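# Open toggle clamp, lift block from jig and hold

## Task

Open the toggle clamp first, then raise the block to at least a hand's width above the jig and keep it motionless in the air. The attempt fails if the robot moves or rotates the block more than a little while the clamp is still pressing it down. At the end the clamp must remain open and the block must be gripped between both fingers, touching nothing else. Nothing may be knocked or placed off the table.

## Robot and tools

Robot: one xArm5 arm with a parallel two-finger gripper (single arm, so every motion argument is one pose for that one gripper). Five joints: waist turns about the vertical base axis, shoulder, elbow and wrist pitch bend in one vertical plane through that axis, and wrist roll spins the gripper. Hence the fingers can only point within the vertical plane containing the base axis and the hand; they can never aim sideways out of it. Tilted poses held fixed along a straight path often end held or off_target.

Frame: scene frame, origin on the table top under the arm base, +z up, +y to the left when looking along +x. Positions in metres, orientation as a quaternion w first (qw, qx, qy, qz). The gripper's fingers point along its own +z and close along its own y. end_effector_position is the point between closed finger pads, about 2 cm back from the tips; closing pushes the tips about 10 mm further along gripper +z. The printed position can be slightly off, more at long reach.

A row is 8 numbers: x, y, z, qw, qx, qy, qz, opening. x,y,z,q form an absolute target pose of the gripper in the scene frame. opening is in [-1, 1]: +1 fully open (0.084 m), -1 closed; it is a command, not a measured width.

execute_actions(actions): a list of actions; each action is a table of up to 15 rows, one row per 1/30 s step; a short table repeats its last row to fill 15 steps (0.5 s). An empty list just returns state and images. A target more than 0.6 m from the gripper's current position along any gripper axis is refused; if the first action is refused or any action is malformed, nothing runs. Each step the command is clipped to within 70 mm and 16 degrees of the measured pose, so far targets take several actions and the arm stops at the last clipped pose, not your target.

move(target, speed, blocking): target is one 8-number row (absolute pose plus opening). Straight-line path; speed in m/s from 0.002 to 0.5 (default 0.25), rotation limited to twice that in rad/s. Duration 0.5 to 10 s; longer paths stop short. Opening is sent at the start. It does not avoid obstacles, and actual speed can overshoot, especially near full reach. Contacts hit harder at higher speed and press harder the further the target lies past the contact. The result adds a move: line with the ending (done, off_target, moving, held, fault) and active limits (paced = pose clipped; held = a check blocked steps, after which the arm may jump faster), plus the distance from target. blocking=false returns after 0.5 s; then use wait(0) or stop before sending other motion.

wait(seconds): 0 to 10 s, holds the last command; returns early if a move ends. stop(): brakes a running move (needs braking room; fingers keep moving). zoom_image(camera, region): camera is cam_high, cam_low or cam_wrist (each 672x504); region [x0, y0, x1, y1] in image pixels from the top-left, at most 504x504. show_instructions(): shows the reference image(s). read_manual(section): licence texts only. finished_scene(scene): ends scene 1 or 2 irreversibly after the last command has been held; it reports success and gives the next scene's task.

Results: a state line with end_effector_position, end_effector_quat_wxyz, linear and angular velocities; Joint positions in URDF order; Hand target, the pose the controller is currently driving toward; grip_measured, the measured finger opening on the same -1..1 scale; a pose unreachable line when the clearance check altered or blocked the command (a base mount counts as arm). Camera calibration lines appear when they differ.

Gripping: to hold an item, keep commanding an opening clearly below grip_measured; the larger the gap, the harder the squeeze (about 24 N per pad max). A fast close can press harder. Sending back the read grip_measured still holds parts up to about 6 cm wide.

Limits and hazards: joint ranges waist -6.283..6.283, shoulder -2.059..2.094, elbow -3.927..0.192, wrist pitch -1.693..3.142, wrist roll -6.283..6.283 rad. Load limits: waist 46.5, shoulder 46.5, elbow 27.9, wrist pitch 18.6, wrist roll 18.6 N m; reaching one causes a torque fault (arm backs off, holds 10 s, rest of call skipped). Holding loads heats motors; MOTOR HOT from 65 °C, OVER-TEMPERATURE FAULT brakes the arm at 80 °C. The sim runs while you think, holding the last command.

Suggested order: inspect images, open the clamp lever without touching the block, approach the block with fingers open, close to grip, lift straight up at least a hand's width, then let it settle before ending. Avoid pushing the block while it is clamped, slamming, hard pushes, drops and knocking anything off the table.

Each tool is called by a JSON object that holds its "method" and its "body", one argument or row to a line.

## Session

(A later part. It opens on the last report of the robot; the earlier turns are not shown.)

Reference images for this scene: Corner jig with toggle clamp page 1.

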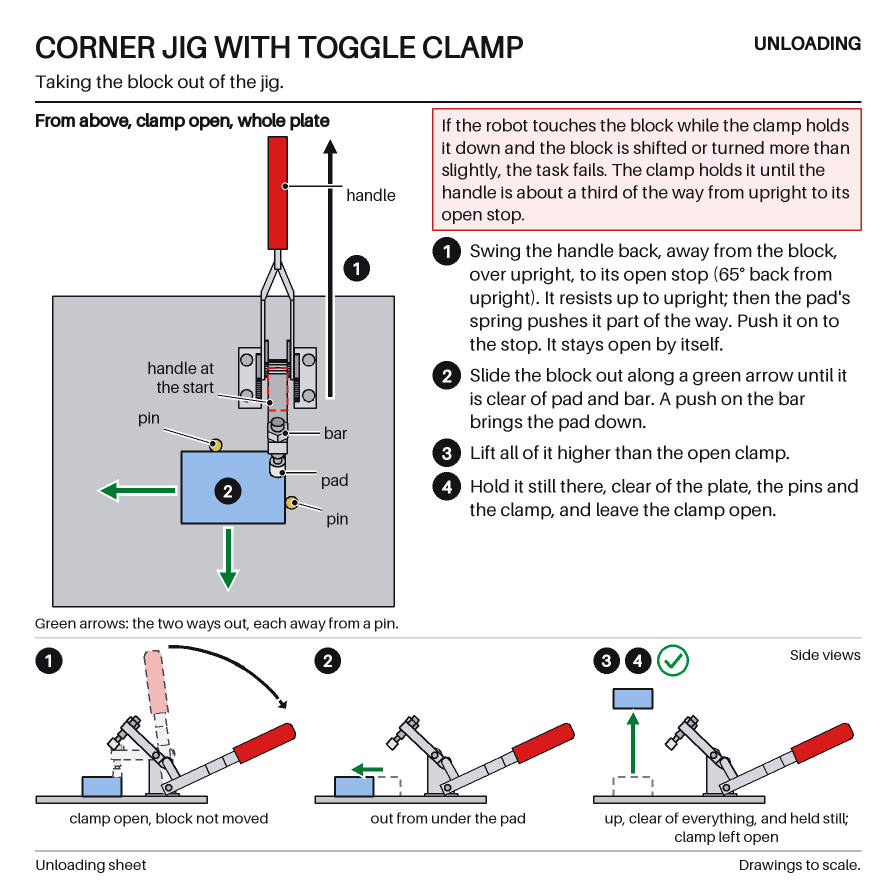

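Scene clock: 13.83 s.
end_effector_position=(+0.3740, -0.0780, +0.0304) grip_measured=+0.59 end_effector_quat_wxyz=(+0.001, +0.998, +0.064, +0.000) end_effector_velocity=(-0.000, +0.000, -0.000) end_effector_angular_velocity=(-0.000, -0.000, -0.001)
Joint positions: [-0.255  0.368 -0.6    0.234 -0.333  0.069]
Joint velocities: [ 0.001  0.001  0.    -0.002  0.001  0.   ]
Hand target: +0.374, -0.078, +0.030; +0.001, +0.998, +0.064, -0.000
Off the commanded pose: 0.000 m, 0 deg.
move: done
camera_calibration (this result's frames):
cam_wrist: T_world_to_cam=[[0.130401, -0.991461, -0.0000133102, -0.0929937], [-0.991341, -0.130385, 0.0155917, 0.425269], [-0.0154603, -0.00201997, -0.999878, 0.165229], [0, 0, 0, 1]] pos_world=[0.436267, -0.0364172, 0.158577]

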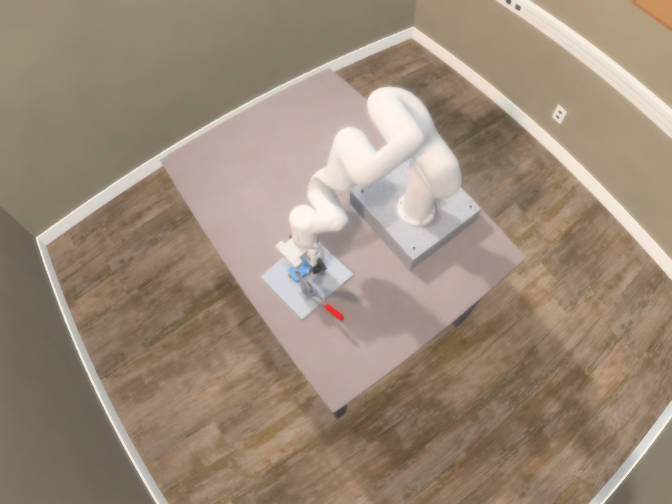

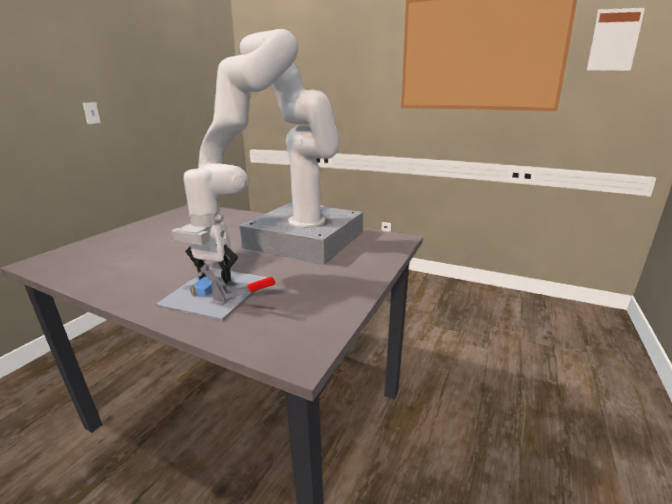

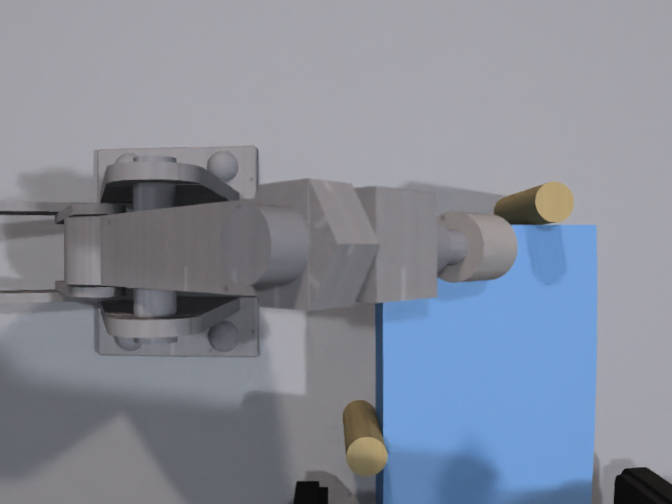

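{"method": "move", "body": {
  "target": [0.375,-0.078,0.028,0,0.998,0.064,0,-0.4],
  "speed": 0.05
}}

{"method": "move", "body": {
  "target": [0.336,-0.088,0.028,0,0.998,0.064,0,-0.4],
  "speed": 0.05
}}

{"method": "move", "body": {
  "target": [0.336,-0.088,0.028,0,0.998,0.064,0,0.45]
}}

{"method": "move", "body": {
  "target": [0.371,-0.0835,0.027,0,0.998,0.064,0,0.45],
  "speed": 0.08
}}

{"method": "move", "body": {
  "target": [0.371,-0.0835,0.027,0,0.998,0.064,0,-0.6]
}}

{"method": "move", "body": {
  "target": [0.36,-0.105,0.25,0,0.998,0.064,0,-0.6],
  "speed": 0.15
}}

Scene clock: 14.73 s.
end_effector_position=(+0.3750, -0.0781, +0.0282) grip_measured=+0.04 end_effector_quat_wxyz=(+0.001, +0.998, +0.064, -0.000) end_effector_velocity=(+0.001, +0.000, +0.000) end_effector_angular_velocity=(-0.000, -0.001, +0.001)
Joint positions: [-0.255  0.378 -0.606  0.23  -0.333  0.046]
Joint velocities: [ 0.001 -0.    -0.001  0.    -0.     0.   ]
Hand target: +0.375, -0.078, +0.028; +0.001, +0.998, +0.064, -0.000
Off the commanded pose: 0.000 m, 0 deg.
move: done
camera_calibration (this result's frames):
cam_wrist: T_world_to_cam=[[0.13007, -0.991505, -0.000175513, -0.0931436], [-0.991377, -0.130056, 0.0160573, 0.426352], [-0.0159437, -0.00191458, -0.999871, 0.163174], [0, 0, 0, 1]] pos_world=[0.437392, -0.0365903, 0.15629]

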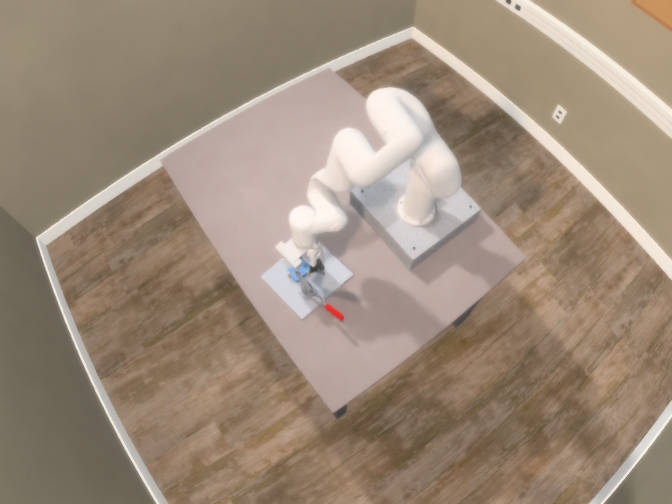

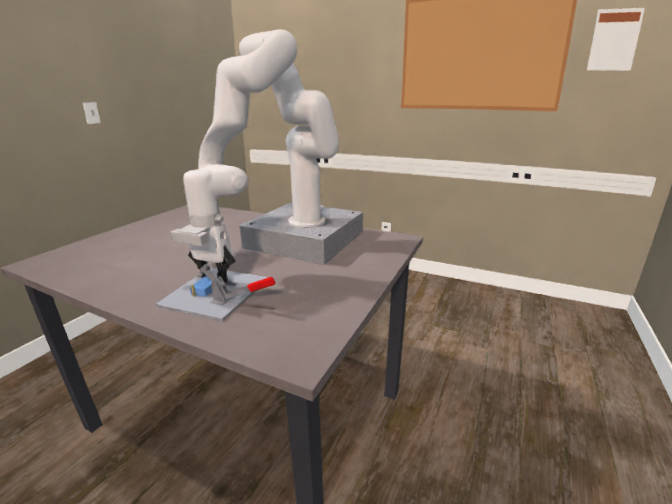

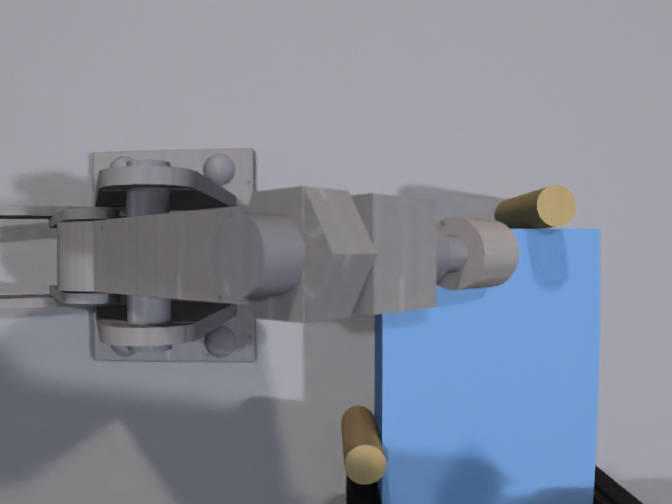

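Scene clock: 15.87 s.
end_effector_position=(+0.3361, -0.0880, +0.0281) grip_measured=+0.04 end_effector_quat_wxyz=(+0.001, +0.998, +0.064, -0.000) end_effector_velocity=(-0.001, +0.000, -0.001) end_effector_angular_velocity=(+0.001, +0.002, +0.001)
Joint positions: [-0.305  0.317 -0.481  0.168 -0.384  0.046]
Joint velocities: [-0.     0.002  0.001 -0.001 -0.001  0.   ]
Hand target: +0.336, -0.088, +0.028; +0.001, +0.998, +0.064, -0.000
Off the commanded pose: 0.000 m, 0 deg.
move: done
camera_calibration (this result's frames):
cam_wrist: T_world_to_cam=[[0.130432, -0.991457, -0.000411887, -0.0979499], [-0.991325, -0.130422, 0.0162838, 0.38645], [-0.0161984, -0.00171562, -0.999867, 0.162621], [0, 0, 0, 1]] pos_world=[0.398507, -0.0464327, 0.156267]

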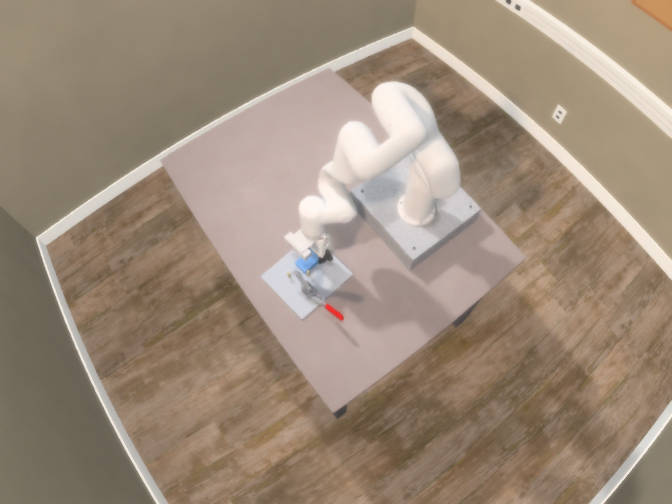

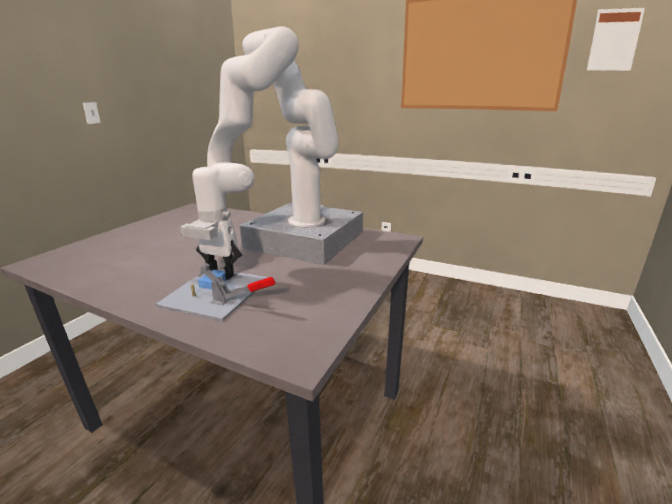

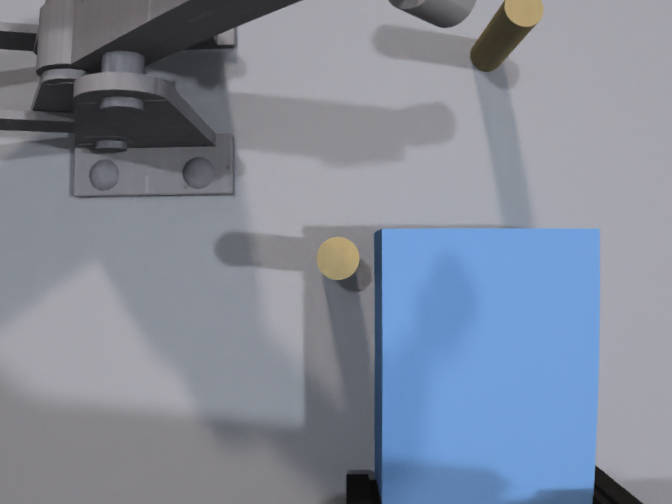

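Scene clock: 16.57 s.
end_effector_position=(+0.3359, -0.0880, +0.0280) grip_measured=+0.44 end_effector_quat_wxyz=(+0.001, +0.998, +0.064, -0.000) end_effector_velocity=(+0.000, -0.000, +0.000) end_effector_angular_velocity=(-0.000, -0.001, +0.000)
Joint positions: [-0.305  0.317 -0.481  0.167 -0.384  0.063]
Joint velocities: [-0.001 -0.001  0.    -0.    -0.001 -0.   ]
Hand target: +0.336, -0.088, +0.028; +0.001, +0.998, +0.064, -0.000
Off the commanded pose: 0.000 m, 0 deg.
move: done
camera_calibration (this result's frames):
cam_wrist: T_world_to_cam=[[0.130385, -0.991463, -0.000487931, -0.0979268], [-0.991328, -0.130375, 0.016469, 0.386255], [-0.016392, -0.00166361, -0.999864, 0.162515], [0, 0, 0, 1]] pos_world=[0.398337, -0.0464625, 0.156084]

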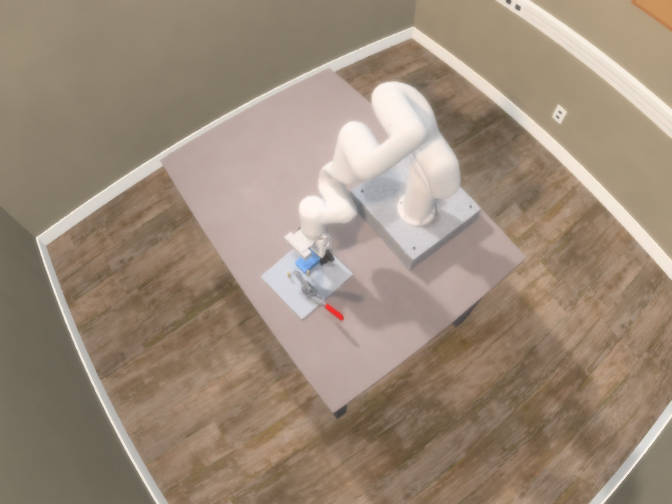

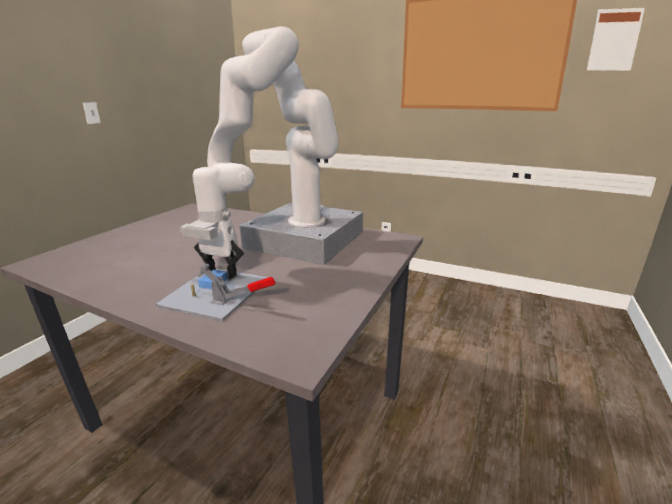

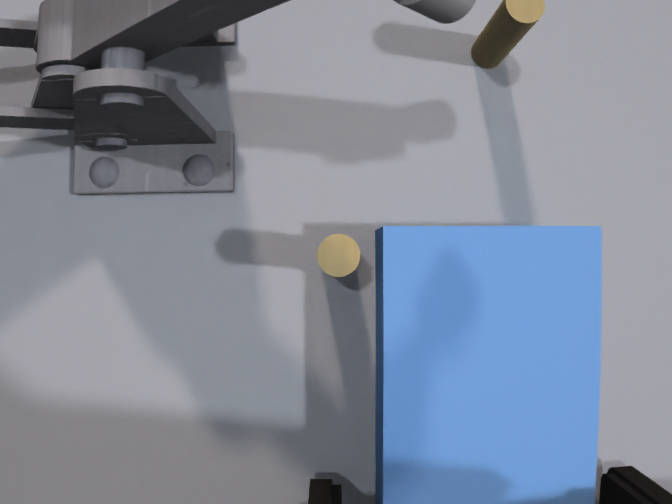

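Scene clock: 17.37 s.
end_effector_position=(+0.3707, -0.0835, +0.0268) grip_measured=+0.44 end_effector_quat_wxyz=(+0.001, +0.998, +0.064, -0.000) end_effector_velocity=(+0.001, +0.000, +0.000) end_effector_angular_velocity=(-0.000, -0.001, +0.000)
Joint positions: [-0.271  0.378 -0.597  0.222 -0.349  0.063]
Joint velocities: [ 0.001  0.    -0.002  0.001  0.001 -0.   ]
Hand target: +0.371, -0.083, +0.027; +0.001, +0.998, +0.064, -0.000
Off the commanded pose: 0.000 m, 0 deg.
move: done
camera_calibration (this result's frames):
cam_wrist: T_world_to_cam=[[0.130297, -0.991475, -0.000495026, -0.097944], [-0.991334, -0.130287, 0.0168039, 0.421276], [-0.0167251, -0.00169876, -0.999859, 0.162015], [0, 0, 0, 1]] pos_world=[0.433096, -0.041947, 0.154864]

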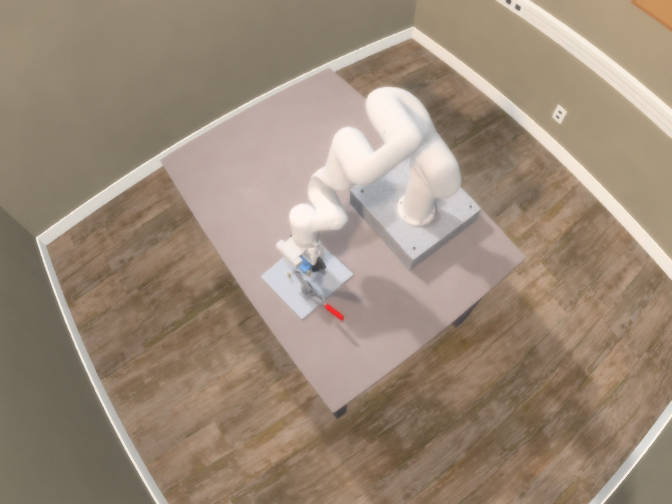

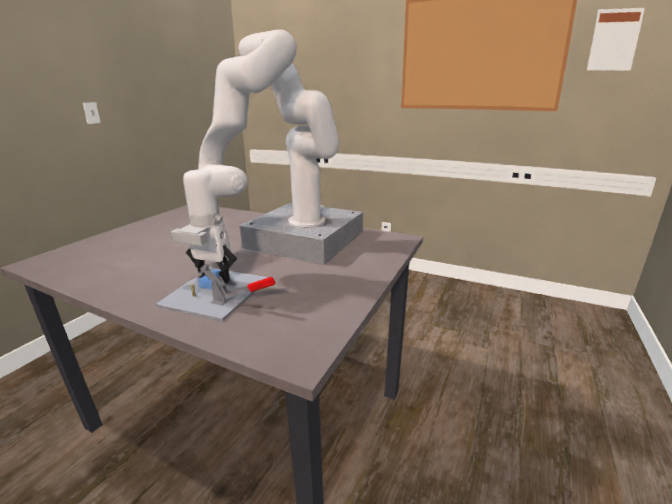

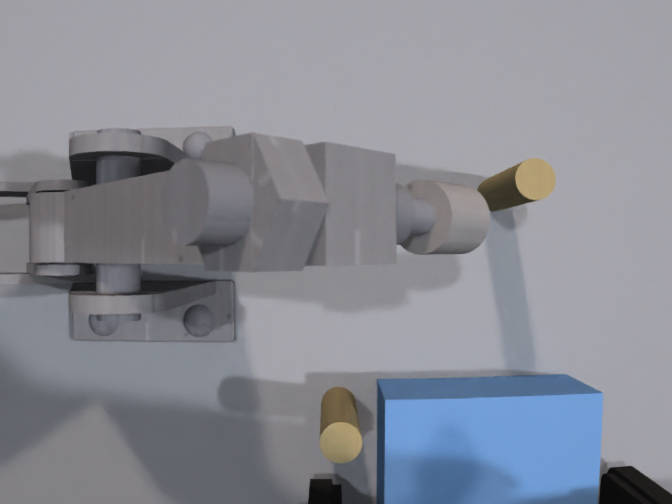

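Scene clock: 18.07 s.
end_effector_position=(+0.3708, -0.0835, +0.0269) grip_measured=+0.04 end_effector_quat_wxyz=(+0.001, +0.998, +0.064, -0.000) end_effector_velocity=(+0.000, -0.000, +0.000) end_effector_angular_velocity=(-0.000, -0.001, +0.001)
Joint positions: [-0.27   0.378 -0.597  0.223 -0.349  0.046]
Joint velocities: [-0.    -0.    -0.    -0.    -0.001 -0.   ]
Hand target: +0.371, -0.083, +0.027; +0.001, +0.998, +0.064, -0.000
Off the commanded pose: 0.000 m, 0 deg.
move: done
camera_calibration (this result's frames):
cam_wrist: T_world_to_cam=[[0.130414, -0.991459, -0.000466966, -0.0979907], [-0.99132, -0.130404, 0.0167288, 0.421433], [-0.0166468, -0.00171876, -0.99986, 0.162108], [0, 0, 0, 1]] pos_world=[0.433253, -0.0419188, 0.154989]

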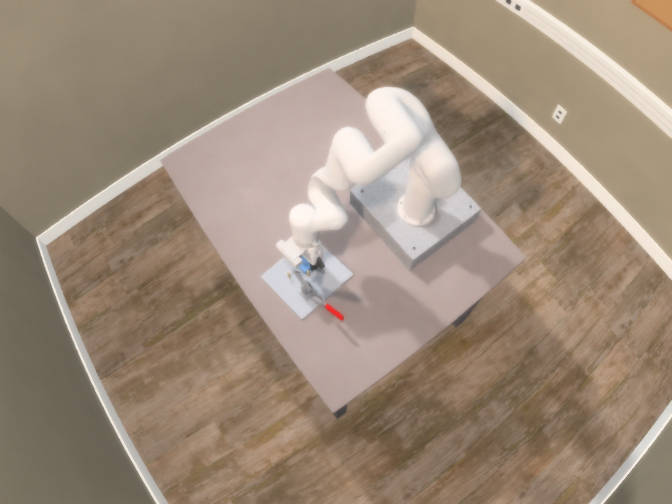

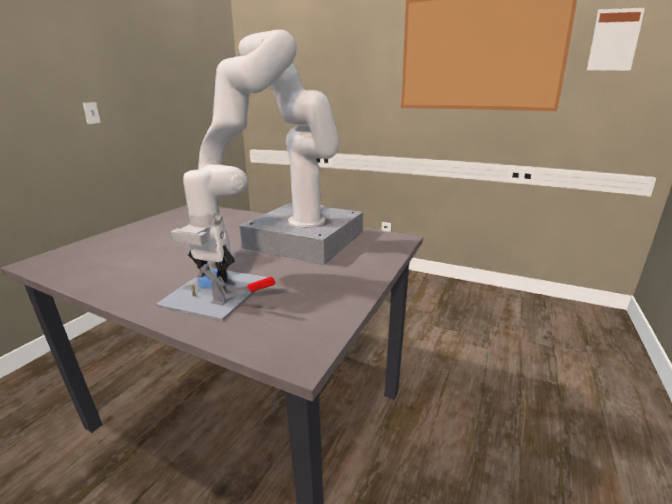

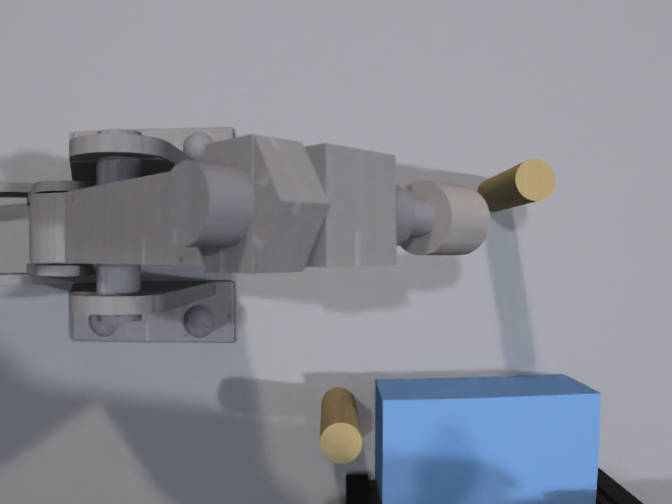

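Scene clock: 20.00 s.
end_effector_position=(+0.3607, -0.1050, +0.2491) grip_measured=+0.04 end_effector_quat_wxyz=(+0.000, +0.998, +0.064, -0.001) end_effector_velocity=(+0.002, -0.001, +0.003) end_effector_angular_velocity=(-0.002, -0.008, -0.002)
Joint positions: [-0.333 -0.259 -0.682  0.945 -0.412  0.046]
Joint velocities: [-0.    -0.002 -0.006  0.     0.001  0.   ]
Hand target: +0.361, -0.105, +0.250; +0.001, +0.998, +0.064, -0.000
Off the commanded pose: 0.001 m, 0 deg.
move: done
camera_calibration (this result's frames):
cam_wrist: T_world_to_cam=[[0.130427, -0.991457, -0.00107835, -0.117804], [-0.991302, -0.130426, 0.017591, 0.404645], [-0.0175814, -0.00122537, -0.999845, 0.384501], [0, 0, 0, 1]] pos_world=[0.42325, -0.0635506, 0.377196]

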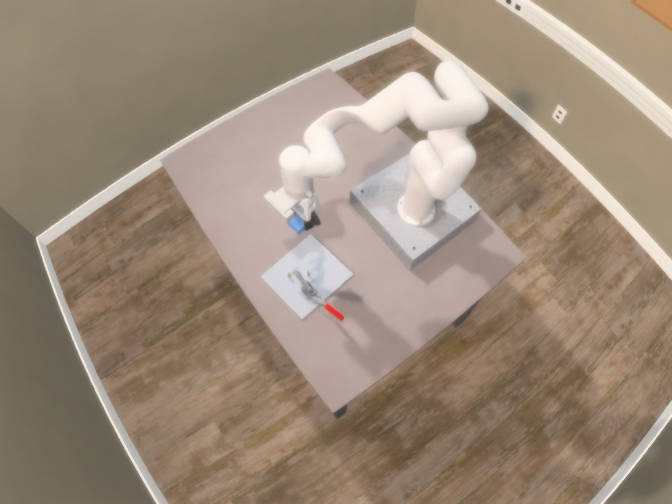

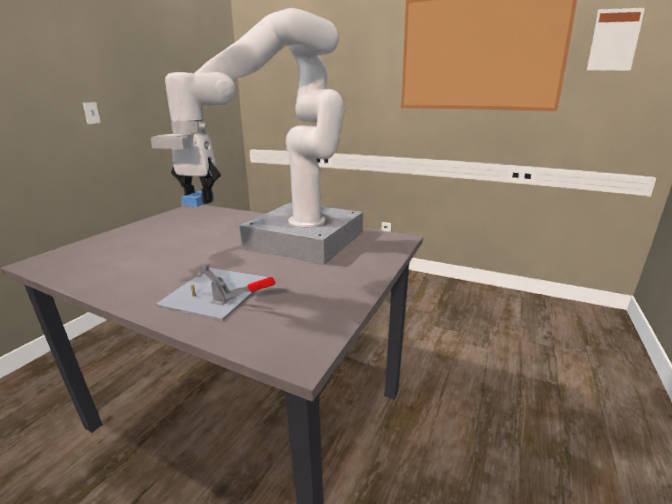

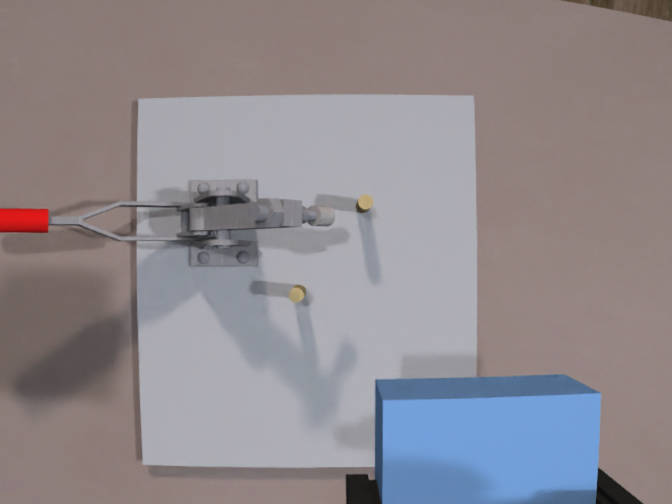

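{"method": "finished_scene", "body": {
  "scene": 2
}}

The scene is finished: the task was done.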